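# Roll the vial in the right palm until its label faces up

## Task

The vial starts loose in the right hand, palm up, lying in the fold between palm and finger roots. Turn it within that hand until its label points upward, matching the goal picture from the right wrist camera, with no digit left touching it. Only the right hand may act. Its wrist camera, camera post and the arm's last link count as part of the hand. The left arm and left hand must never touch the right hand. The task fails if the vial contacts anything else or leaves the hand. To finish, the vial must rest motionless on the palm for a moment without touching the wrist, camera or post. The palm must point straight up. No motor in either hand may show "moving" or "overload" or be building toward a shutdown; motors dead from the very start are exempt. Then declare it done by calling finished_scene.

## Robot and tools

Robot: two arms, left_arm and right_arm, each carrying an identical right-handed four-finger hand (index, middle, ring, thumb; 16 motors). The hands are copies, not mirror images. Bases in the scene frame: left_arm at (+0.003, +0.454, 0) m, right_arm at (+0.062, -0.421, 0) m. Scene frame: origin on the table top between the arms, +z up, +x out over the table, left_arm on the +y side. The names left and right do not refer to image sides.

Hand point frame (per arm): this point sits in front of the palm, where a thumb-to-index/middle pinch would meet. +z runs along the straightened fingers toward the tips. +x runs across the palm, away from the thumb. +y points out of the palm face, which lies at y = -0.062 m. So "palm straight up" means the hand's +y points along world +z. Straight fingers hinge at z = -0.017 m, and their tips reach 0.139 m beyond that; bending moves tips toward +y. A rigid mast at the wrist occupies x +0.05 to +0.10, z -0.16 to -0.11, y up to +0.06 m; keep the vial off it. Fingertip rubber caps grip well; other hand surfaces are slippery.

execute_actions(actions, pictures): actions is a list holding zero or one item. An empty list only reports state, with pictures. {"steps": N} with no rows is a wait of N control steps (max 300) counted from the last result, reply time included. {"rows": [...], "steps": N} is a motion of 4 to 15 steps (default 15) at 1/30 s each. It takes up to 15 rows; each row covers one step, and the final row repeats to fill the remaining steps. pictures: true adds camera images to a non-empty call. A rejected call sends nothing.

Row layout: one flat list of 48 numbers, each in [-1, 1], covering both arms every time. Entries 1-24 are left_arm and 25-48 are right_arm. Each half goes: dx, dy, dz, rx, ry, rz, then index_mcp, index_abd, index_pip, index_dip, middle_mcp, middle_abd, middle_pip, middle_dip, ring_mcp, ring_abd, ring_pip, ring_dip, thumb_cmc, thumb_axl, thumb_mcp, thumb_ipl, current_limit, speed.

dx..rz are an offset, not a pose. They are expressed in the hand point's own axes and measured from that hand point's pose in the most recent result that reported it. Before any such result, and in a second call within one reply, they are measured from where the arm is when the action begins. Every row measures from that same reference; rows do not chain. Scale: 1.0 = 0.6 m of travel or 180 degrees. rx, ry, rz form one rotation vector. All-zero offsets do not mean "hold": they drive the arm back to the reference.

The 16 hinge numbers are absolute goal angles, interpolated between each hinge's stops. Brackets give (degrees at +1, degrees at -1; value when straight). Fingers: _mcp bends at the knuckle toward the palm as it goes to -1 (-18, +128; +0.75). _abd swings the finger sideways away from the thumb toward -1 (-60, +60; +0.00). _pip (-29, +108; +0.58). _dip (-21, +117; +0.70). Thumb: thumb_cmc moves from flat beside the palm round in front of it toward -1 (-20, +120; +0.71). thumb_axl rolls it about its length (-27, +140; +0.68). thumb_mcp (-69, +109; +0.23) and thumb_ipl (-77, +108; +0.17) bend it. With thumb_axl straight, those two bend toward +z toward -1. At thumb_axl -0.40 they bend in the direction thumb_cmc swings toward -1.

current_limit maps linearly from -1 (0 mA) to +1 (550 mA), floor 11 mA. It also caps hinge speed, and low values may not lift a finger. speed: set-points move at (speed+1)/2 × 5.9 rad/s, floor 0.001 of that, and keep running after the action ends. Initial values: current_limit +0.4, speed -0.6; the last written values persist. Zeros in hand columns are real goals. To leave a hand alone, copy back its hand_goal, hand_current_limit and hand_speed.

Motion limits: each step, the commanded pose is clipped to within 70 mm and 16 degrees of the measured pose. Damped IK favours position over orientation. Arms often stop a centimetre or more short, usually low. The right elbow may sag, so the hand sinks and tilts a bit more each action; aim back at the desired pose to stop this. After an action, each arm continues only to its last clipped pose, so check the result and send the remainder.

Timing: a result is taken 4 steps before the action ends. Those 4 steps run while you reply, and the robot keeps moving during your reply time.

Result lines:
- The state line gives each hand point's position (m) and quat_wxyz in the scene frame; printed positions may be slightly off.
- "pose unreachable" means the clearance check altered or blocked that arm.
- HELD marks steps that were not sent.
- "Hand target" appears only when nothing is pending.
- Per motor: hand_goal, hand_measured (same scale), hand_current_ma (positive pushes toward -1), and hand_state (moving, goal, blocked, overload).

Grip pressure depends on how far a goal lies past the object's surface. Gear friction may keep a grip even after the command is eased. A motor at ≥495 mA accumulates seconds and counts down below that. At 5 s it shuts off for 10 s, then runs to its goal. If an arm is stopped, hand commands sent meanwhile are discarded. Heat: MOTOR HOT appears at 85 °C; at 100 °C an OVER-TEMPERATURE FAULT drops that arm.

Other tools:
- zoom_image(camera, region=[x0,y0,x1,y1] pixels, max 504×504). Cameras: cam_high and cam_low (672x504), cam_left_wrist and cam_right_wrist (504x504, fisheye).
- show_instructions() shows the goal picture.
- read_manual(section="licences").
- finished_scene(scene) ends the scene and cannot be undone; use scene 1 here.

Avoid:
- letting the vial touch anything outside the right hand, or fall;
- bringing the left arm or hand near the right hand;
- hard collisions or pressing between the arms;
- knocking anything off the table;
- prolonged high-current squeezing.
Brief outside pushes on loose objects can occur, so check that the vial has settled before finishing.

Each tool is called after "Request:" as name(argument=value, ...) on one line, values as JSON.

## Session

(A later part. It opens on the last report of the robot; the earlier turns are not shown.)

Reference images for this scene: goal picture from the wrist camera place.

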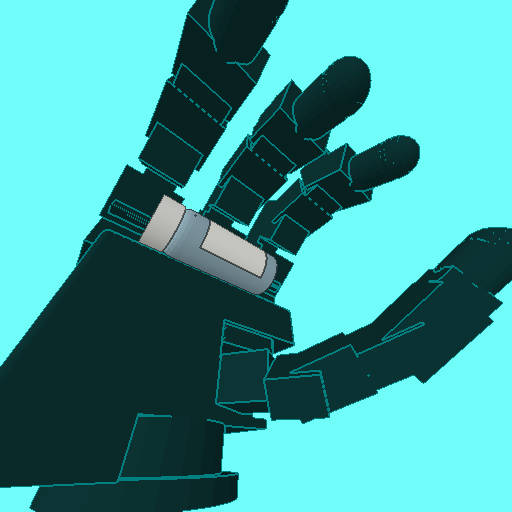

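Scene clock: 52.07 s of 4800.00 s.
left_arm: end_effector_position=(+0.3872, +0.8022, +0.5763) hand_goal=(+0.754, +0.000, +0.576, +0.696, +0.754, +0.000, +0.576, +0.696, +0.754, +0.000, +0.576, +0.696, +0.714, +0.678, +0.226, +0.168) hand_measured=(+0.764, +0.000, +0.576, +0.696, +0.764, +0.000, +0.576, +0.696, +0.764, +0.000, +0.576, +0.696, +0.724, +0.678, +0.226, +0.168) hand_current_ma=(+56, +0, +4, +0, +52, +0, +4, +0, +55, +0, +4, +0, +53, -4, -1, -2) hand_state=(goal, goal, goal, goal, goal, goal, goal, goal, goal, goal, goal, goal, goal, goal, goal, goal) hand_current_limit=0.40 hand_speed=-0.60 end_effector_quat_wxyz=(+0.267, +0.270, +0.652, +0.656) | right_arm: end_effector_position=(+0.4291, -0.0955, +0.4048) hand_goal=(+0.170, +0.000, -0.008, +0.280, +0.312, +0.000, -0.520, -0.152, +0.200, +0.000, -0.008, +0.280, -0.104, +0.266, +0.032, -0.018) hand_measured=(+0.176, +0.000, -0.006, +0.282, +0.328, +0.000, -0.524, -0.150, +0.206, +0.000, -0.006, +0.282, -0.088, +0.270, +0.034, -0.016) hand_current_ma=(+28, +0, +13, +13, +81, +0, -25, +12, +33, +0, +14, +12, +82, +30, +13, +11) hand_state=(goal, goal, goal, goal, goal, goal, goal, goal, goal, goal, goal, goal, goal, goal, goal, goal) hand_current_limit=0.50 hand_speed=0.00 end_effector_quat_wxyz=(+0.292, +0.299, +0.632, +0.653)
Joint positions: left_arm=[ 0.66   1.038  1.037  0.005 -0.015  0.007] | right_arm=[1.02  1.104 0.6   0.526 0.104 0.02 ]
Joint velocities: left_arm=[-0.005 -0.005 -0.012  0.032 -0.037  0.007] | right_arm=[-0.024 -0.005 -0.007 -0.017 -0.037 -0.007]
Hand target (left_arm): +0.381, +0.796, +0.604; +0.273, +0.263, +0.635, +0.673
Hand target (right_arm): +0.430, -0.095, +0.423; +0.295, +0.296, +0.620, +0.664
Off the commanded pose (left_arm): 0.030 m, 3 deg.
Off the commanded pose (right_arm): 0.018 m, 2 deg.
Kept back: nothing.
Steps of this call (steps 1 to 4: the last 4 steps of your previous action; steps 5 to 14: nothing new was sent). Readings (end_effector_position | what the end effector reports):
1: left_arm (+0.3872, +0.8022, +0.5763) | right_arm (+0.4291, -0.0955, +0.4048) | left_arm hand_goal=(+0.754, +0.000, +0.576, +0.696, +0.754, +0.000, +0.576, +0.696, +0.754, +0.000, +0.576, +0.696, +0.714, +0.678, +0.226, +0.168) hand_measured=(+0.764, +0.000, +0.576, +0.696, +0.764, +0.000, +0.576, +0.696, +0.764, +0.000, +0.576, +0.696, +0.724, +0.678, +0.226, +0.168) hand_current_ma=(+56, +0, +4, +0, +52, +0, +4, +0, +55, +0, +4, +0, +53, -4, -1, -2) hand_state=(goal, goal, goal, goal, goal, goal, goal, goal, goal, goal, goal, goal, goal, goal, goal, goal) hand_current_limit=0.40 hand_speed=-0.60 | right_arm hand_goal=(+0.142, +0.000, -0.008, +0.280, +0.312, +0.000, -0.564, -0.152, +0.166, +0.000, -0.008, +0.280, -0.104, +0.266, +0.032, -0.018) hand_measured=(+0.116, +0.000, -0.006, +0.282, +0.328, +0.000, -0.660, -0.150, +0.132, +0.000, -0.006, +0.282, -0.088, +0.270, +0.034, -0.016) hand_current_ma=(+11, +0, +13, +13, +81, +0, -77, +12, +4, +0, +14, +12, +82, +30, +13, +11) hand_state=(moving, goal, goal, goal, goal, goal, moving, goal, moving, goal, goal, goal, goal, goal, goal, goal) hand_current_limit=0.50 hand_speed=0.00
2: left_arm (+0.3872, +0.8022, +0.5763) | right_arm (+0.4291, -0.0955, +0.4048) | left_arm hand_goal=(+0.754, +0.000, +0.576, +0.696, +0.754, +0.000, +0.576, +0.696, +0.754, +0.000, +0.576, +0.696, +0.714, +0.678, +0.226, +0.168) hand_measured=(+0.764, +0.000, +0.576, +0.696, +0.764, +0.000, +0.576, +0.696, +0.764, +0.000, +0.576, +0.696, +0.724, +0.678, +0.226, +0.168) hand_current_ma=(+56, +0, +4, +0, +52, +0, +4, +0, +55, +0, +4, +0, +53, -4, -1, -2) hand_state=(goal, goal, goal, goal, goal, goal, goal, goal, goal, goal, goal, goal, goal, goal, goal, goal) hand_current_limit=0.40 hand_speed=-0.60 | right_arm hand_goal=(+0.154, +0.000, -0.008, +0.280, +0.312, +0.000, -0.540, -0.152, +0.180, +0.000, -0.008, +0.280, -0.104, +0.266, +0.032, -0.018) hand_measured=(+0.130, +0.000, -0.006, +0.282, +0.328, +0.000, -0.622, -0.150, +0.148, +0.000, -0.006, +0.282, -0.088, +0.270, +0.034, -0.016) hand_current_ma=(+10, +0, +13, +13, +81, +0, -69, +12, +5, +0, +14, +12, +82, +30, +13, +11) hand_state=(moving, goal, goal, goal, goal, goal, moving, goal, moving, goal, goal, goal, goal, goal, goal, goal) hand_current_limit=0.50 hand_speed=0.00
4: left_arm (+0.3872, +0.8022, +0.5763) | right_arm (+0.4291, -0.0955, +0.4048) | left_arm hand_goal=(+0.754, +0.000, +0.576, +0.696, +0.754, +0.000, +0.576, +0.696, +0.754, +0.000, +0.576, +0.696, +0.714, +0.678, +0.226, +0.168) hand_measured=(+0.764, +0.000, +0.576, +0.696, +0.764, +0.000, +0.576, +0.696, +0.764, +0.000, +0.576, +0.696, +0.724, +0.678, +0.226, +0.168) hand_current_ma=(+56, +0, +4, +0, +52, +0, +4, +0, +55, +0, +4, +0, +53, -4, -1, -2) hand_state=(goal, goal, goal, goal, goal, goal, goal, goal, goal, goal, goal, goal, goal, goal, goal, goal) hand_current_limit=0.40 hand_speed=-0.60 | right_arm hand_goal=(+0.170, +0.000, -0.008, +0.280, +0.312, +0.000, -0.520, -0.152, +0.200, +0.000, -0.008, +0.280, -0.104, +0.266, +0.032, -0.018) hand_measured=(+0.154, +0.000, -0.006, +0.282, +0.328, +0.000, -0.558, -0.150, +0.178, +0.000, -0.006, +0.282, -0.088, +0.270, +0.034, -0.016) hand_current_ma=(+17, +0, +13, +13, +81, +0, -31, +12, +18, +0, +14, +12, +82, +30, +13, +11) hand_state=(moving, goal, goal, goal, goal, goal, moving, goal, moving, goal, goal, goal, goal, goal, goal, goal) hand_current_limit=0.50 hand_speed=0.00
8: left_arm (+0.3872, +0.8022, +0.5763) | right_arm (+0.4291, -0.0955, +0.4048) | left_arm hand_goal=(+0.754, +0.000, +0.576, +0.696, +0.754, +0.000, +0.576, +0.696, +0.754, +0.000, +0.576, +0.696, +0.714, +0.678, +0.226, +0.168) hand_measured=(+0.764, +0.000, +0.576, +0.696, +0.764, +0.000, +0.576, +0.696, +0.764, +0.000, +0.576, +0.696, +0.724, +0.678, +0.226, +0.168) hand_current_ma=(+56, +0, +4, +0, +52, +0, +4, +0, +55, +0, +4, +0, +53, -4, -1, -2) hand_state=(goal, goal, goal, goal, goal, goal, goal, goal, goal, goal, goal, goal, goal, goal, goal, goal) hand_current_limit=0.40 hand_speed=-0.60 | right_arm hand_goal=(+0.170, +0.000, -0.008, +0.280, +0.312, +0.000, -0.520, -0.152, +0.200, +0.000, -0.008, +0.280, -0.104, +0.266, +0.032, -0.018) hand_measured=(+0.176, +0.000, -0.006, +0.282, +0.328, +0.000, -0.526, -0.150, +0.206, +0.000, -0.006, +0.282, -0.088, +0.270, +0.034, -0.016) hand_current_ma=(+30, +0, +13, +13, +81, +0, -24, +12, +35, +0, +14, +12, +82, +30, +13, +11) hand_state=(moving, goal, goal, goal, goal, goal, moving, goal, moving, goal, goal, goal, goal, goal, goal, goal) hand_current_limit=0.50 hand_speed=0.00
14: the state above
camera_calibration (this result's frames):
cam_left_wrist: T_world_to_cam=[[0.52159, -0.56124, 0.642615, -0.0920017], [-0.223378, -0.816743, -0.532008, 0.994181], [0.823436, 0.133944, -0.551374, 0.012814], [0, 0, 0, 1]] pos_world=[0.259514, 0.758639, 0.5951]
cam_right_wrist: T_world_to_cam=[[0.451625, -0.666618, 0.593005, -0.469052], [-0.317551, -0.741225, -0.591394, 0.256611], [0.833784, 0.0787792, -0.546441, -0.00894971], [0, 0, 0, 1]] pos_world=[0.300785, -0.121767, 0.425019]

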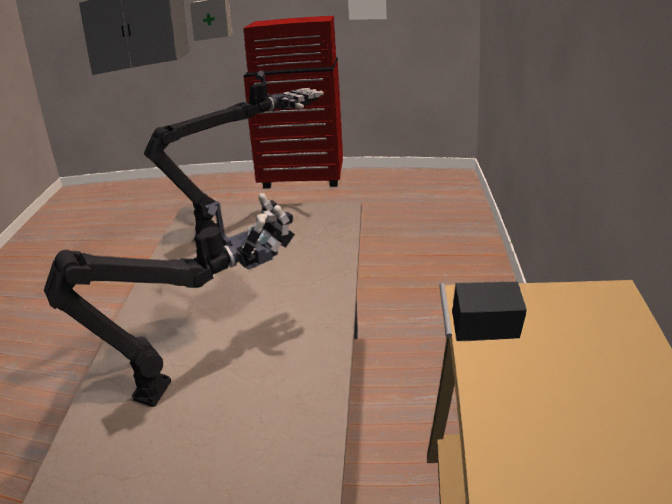

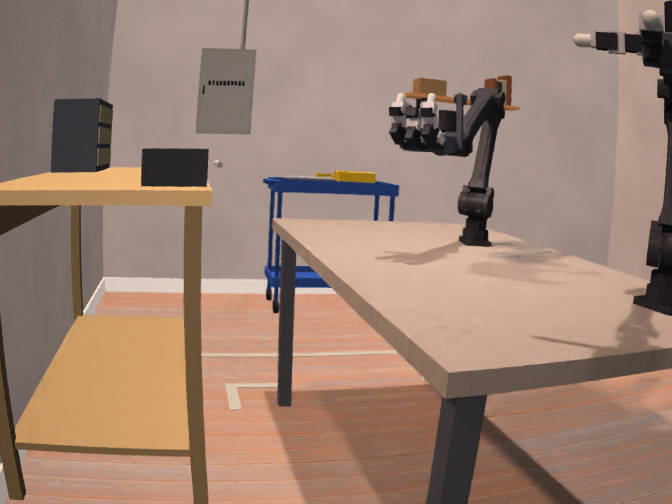

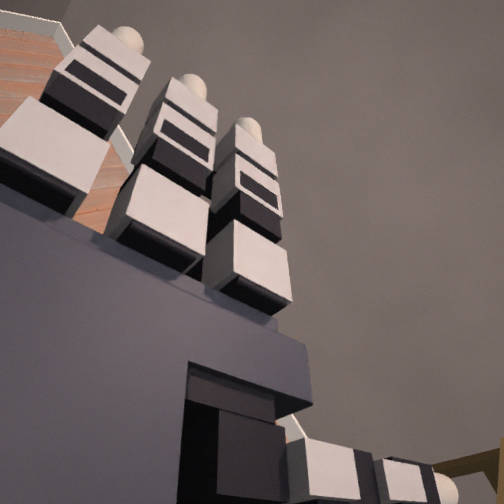

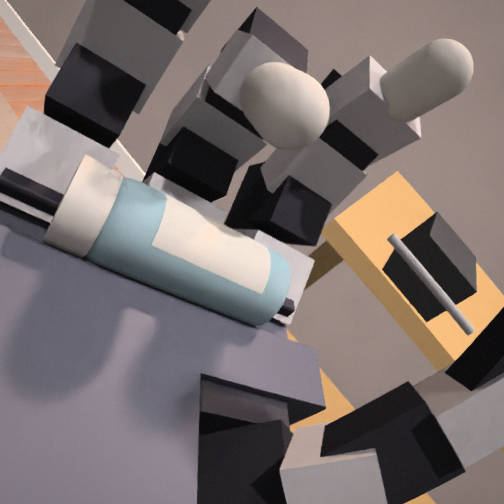

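Request:
execute_actions(actions=[{"steps":40}], pictures=true)

Scene clock: 53.40 s of 4800.00 s.
left_arm: end_effector_position=(+0.3872, +0.8022, +0.5763) hand_goal=(+0.754, +0.000, +0.576, +0.696, +0.754, +0.000, +0.576, +0.696, +0.754, +0.000, +0.576, +0.696, +0.714, +0.678, +0.226, +0.168) hand_measured=(+0.764, +0.000, +0.576, +0.696, +0.764, +0.000, +0.576, +0.696, +0.764, +0.000, +0.576, +0.696, +0.724, +0.678, +0.226, +0.168) hand_current_ma=(+56, +0, +4, +0, +52, +0, +4, +0, +55, +0, +4, +0, +53, -4, -1, -2) hand_state=(goal, goal, goal, goal, goal, goal, goal, goal, goal, goal, goal, goal, goal, goal, goal, goal) hand_current_limit=0.40 hand_speed=-0.60 end_effector_quat_wxyz=(+0.267, +0.270, +0.652, +0.656) | right_arm: end_effector_position=(+0.4291, -0.0955, +0.4048) hand_goal=(+0.170, +0.000, -0.008, +0.280, +0.312, +0.000, -0.520, -0.152, +0.200, +0.000, -0.008, +0.280, -0.104, +0.266, +0.032, -0.018) hand_measured=(+0.176, +0.000, -0.006, +0.282, +0.328, +0.000, -0.524, -0.150, +0.206, +0.000, -0.006, +0.282, -0.088, +0.270, +0.034, -0.016) hand_current_ma=(+28, +0, +13, +13, +81, +0, -25, +12, +33, +0, +14, +12, +82, +30, +13, +11) hand_state=(goal, goal, goal, goal, goal, goal, goal, goal, goal, goal, goal, goal, goal, goal, goal, goal) hand_current_limit=0.50 hand_speed=0.00 end_effector_quat_wxyz=(+0.292, +0.299, +0.632, +0.653)
Joint positions: left_arm=[ 0.66   1.038  1.037  0.005 -0.015  0.007] | right_arm=[1.02  1.104 0.6   0.526 0.104 0.02 ]
Joint velocities: left_arm=[ 0.015  0.015  0.002 -0.007 -0.022  0.037] | right_arm=[-0.005 -0.015 -0.007  0.007  0.022 -0.037]
Hand target (left_arm): +0.381, +0.796, +0.604; +0.273, +0.263, +0.635, +0.673
Hand target (right_arm): +0.430, -0.095, +0.423; +0.295, +0.296, +0.620, +0.664
Off the commanded pose (left_arm): 0.030 m, 3 deg.
Off the commanded pose (right_arm): 0.018 m, 2 deg.
Kept back: nothing.
Steps of this call (steps 1 to 40: nothing new was sent). Readings (end_effector_position | what the end effector reports):
1: left_arm (+0.3872, +0.8022, +0.5763) | right_arm (+0.4291, -0.0955, +0.4048) | left_arm hand_goal=(+0.754, +0.000, +0.576, +0.696, +0.754, +0.000, +0.576, +0.696, +0.754, +0.000, +0.576, +0.696, +0.714, +0.678, +0.226, +0.168) hand_measured=(+0.764, +0.000, +0.576, +0.696, +0.764, +0.000, +0.576, +0.696, +0.764, +0.000, +0.576, +0.696, +0.724, +0.678, +0.226, +0.168) hand_current_ma=(+56, +0, +4, +0, +52, +0, +4, +0, +55, +0, +4, +0, +53, -4, -1, -2) hand_state=(goal, goal, goal, goal, goal, goal, goal, goal, goal, goal, goal, goal, goal, goal, goal, goal) hand_current_limit=0.40 hand_speed=-0.60 | right_arm hand_goal=(+0.170, +0.000, -0.008, +0.280, +0.312, +0.000, -0.520, -0.152, +0.200, +0.000, -0.008, +0.280, -0.104, +0.266, +0.032, -0.018) hand_measured=(+0.176, +0.000, -0.006, +0.282, +0.328, +0.000, -0.524, -0.150, +0.206, +0.000, -0.006, +0.282, -0.088, +0.270, +0.034, -0.016) hand_current_ma=(+28, +0, +13, +13, +81, +0, -25, +12, +33, +0, +14, +12, +82, +30, +13, +11) hand_state=(goal, goal, goal, goal, goal, goal, goal, goal, goal, goal, goal, goal, goal, goal, goal, goal) hand_current_limit=0.50 hand_speed=0.00
2: left_arm (+0.3872, +0.8022, +0.5763) | right_arm (+0.4291, -0.0955, +0.4048) | left_arm hand_goal=(+0.754, +0.000, +0.576, +0.696, +0.754, +0.000, +0.576, +0.696, +0.754, +0.000, +0.576, +0.696, +0.714, +0.678, +0.226, +0.168) hand_measured=(+0.764, +0.000, +0.576, +0.696, +0.764, +0.000, +0.576, +0.696, +0.764, +0.000, +0.576, +0.696, +0.724, +0.678, +0.226, +0.168) hand_current_ma=(+56, +0, +4, +0, +52, +0, +4, +0, +55, +0, +4, +0, +53, -4, -1, -2) hand_state=(goal, goal, goal, goal, goal, goal, goal, goal, goal, goal, goal, goal, goal, goal, goal, goal) hand_current_limit=0.40 hand_speed=-0.60 | right_arm hand_goal=(+0.170, +0.000, -0.008, +0.280, +0.312, +0.000, -0.520, -0.152, +0.200, +0.000, -0.008, +0.280, -0.104, +0.266, +0.032, -0.018) hand_measured=(+0.176, +0.000, -0.006, +0.282, +0.328, +0.000, -0.524, -0.150, +0.206, +0.000, -0.006, +0.282, -0.088, +0.270, +0.034, -0.016) hand_current_ma=(+28, +0, +13, +13, +81, +0, -25, +12, +33, +0, +14, +12, +82, +30, +13, +11) hand_state=(goal, goal, goal, goal, goal, goal, goal, goal, goal, goal, goal, goal, goal, goal, goal, goal) hand_current_limit=0.50 hand_speed=0.00
4: left_arm (+0.3872, +0.8022, +0.5763) | right_arm (+0.4291, -0.0955, +0.4048) | left_arm hand_goal=(+0.754, +0.000, +0.576, +0.696, +0.754, +0.000, +0.576, +0.696, +0.754, +0.000, +0.576, +0.696, +0.714, +0.678, +0.226, +0.168) hand_measured=(+0.764, +0.000, +0.576, +0.696, +0.764, +0.000, +0.576, +0.696, +0.764, +0.000, +0.576, +0.696, +0.724, +0.678, +0.226, +0.168) hand_current_ma=(+56, +0, +4, +0, +52, +0, +4, +0, +55, +0, +4, +0, +53, -4, -1, -2) hand_state=(goal, goal, goal, goal, goal, goal, goal, goal, goal, goal, goal, goal, goal, goal, goal, goal) hand_current_limit=0.40 hand_speed=-0.60 | right_arm hand_goal=(+0.170, +0.000, -0.008, +0.280, +0.312, +0.000, -0.520, -0.152, +0.200, +0.000, -0.008, +0.280, -0.104, +0.266, +0.032, -0.018) hand_measured=(+0.176, +0.000, -0.006, +0.282, +0.328, +0.000, -0.524, -0.150, +0.206, +0.000, -0.006, +0.282, -0.088, +0.270, +0.034, -0.016) hand_current_ma=(+28, +0, +13, +13, +81, +0, -25, +12, +33, +0, +14, +12, +82, +30, +13, +11) hand_state=(goal, goal, goal, goal, goal, goal, goal, goal, goal, goal, goal, goal, goal, goal, goal, goal) hand_current_limit=0.50 hand_speed=0.00
8: left_arm (+0.3872, +0.8022, +0.5763) | right_arm (+0.4291, -0.0955, +0.4048) | left_arm hand_goal=(+0.754, +0.000, +0.576, +0.696, +0.754, +0.000, +0.576, +0.696, +0.754, +0.000, +0.576, +0.696, +0.714, +0.678, +0.226, +0.168) hand_measured=(+0.764, +0.000, +0.576, +0.696, +0.764, +0.000, +0.576, +0.696, +0.764, +0.000, +0.576, +0.696, +0.724, +0.678, +0.226, +0.168) hand_current_ma=(+56, +0, +4, +0, +52, +0, +4, +0, +55, +0, +4, +0, +53, -4, -1, -2) hand_state=(goal, goal, goal, goal, goal, goal, goal, goal, goal, goal, goal, goal, goal, goal, goal, goal) hand_current_limit=0.40 hand_speed=-0.60 | right_arm hand_goal=(+0.170, +0.000, -0.008, +0.280, +0.312, +0.000, -0.520, -0.152, +0.200, +0.000, -0.008, +0.280, -0.104, +0.266, +0.032, -0.018) hand_measured=(+0.176, +0.000, -0.006, +0.282, +0.328, +0.000, -0.524, -0.150, +0.206, +0.000, -0.006, +0.282, -0.088, +0.270, +0.034, -0.016) hand_current_ma=(+28, +0, +13, +13, +81, +0, -25, +12, +33, +0, +14, +12, +82, +30, +13, +11) hand_state=(goal, goal, goal, goal, goal, goal, goal, goal, goal, goal, goal, goal, goal, goal, goal, goal) hand_current_limit=0.50 hand_speed=0.00
40: the state above
camera_calibration (this result's frames):
cam_left_wrist: T_world_to_cam=[[0.52159, -0.56124, 0.642615, -0.0920017], [-0.223378, -0.816743, -0.532008, 0.994181], [0.823436, 0.133944, -0.551374, 0.012814], [0, 0, 0, 1]] pos_world=[0.259514, 0.758639, 0.5951]
cam_right_wrist: T_world_to_cam=[[0.451625, -0.666618, 0.593005, -0.469052], [-0.317551, -0.741225, -0.591394, 0.256611], [0.833784, 0.0787792, -0.546441, -0.00894971], [0, 0, 0, 1]] pos_world=[0.300785, -0.121767, 0.425019]

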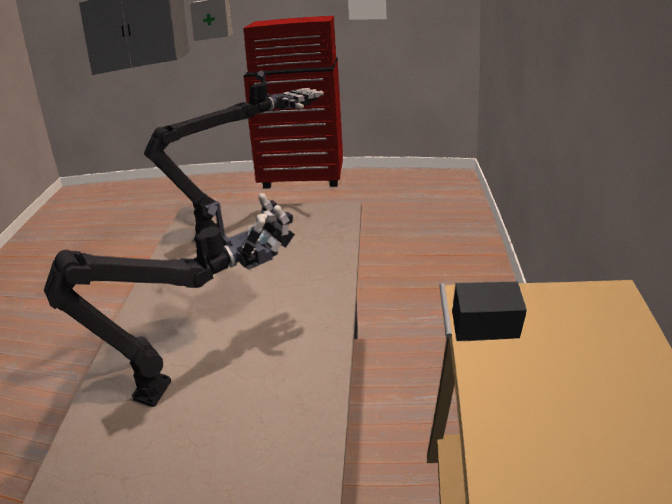

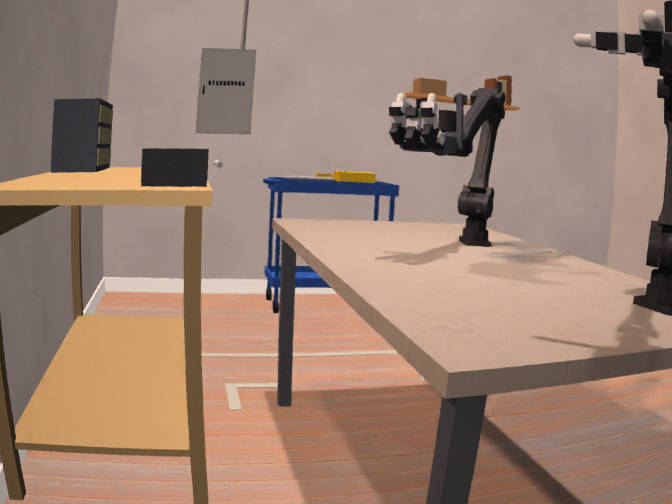

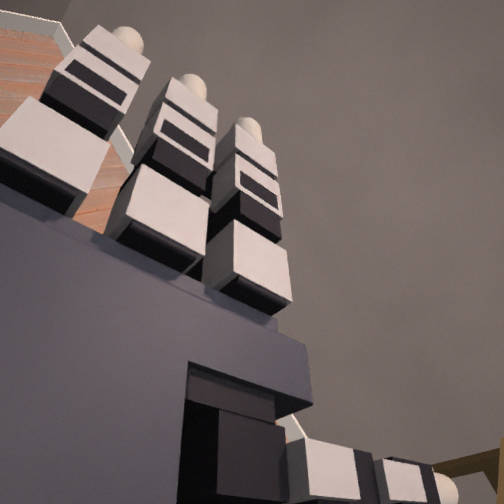

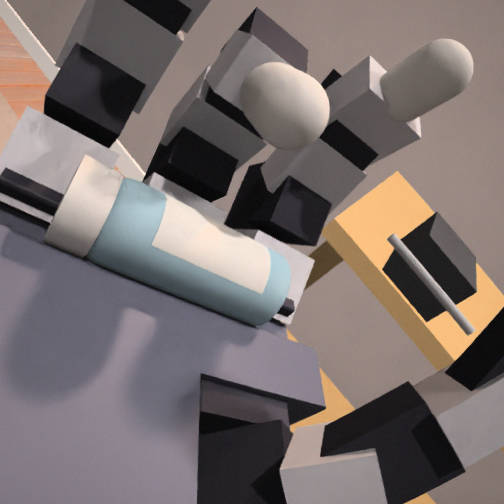

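Request:
finished_scene(scene=2)

The scene is finished: the task was done.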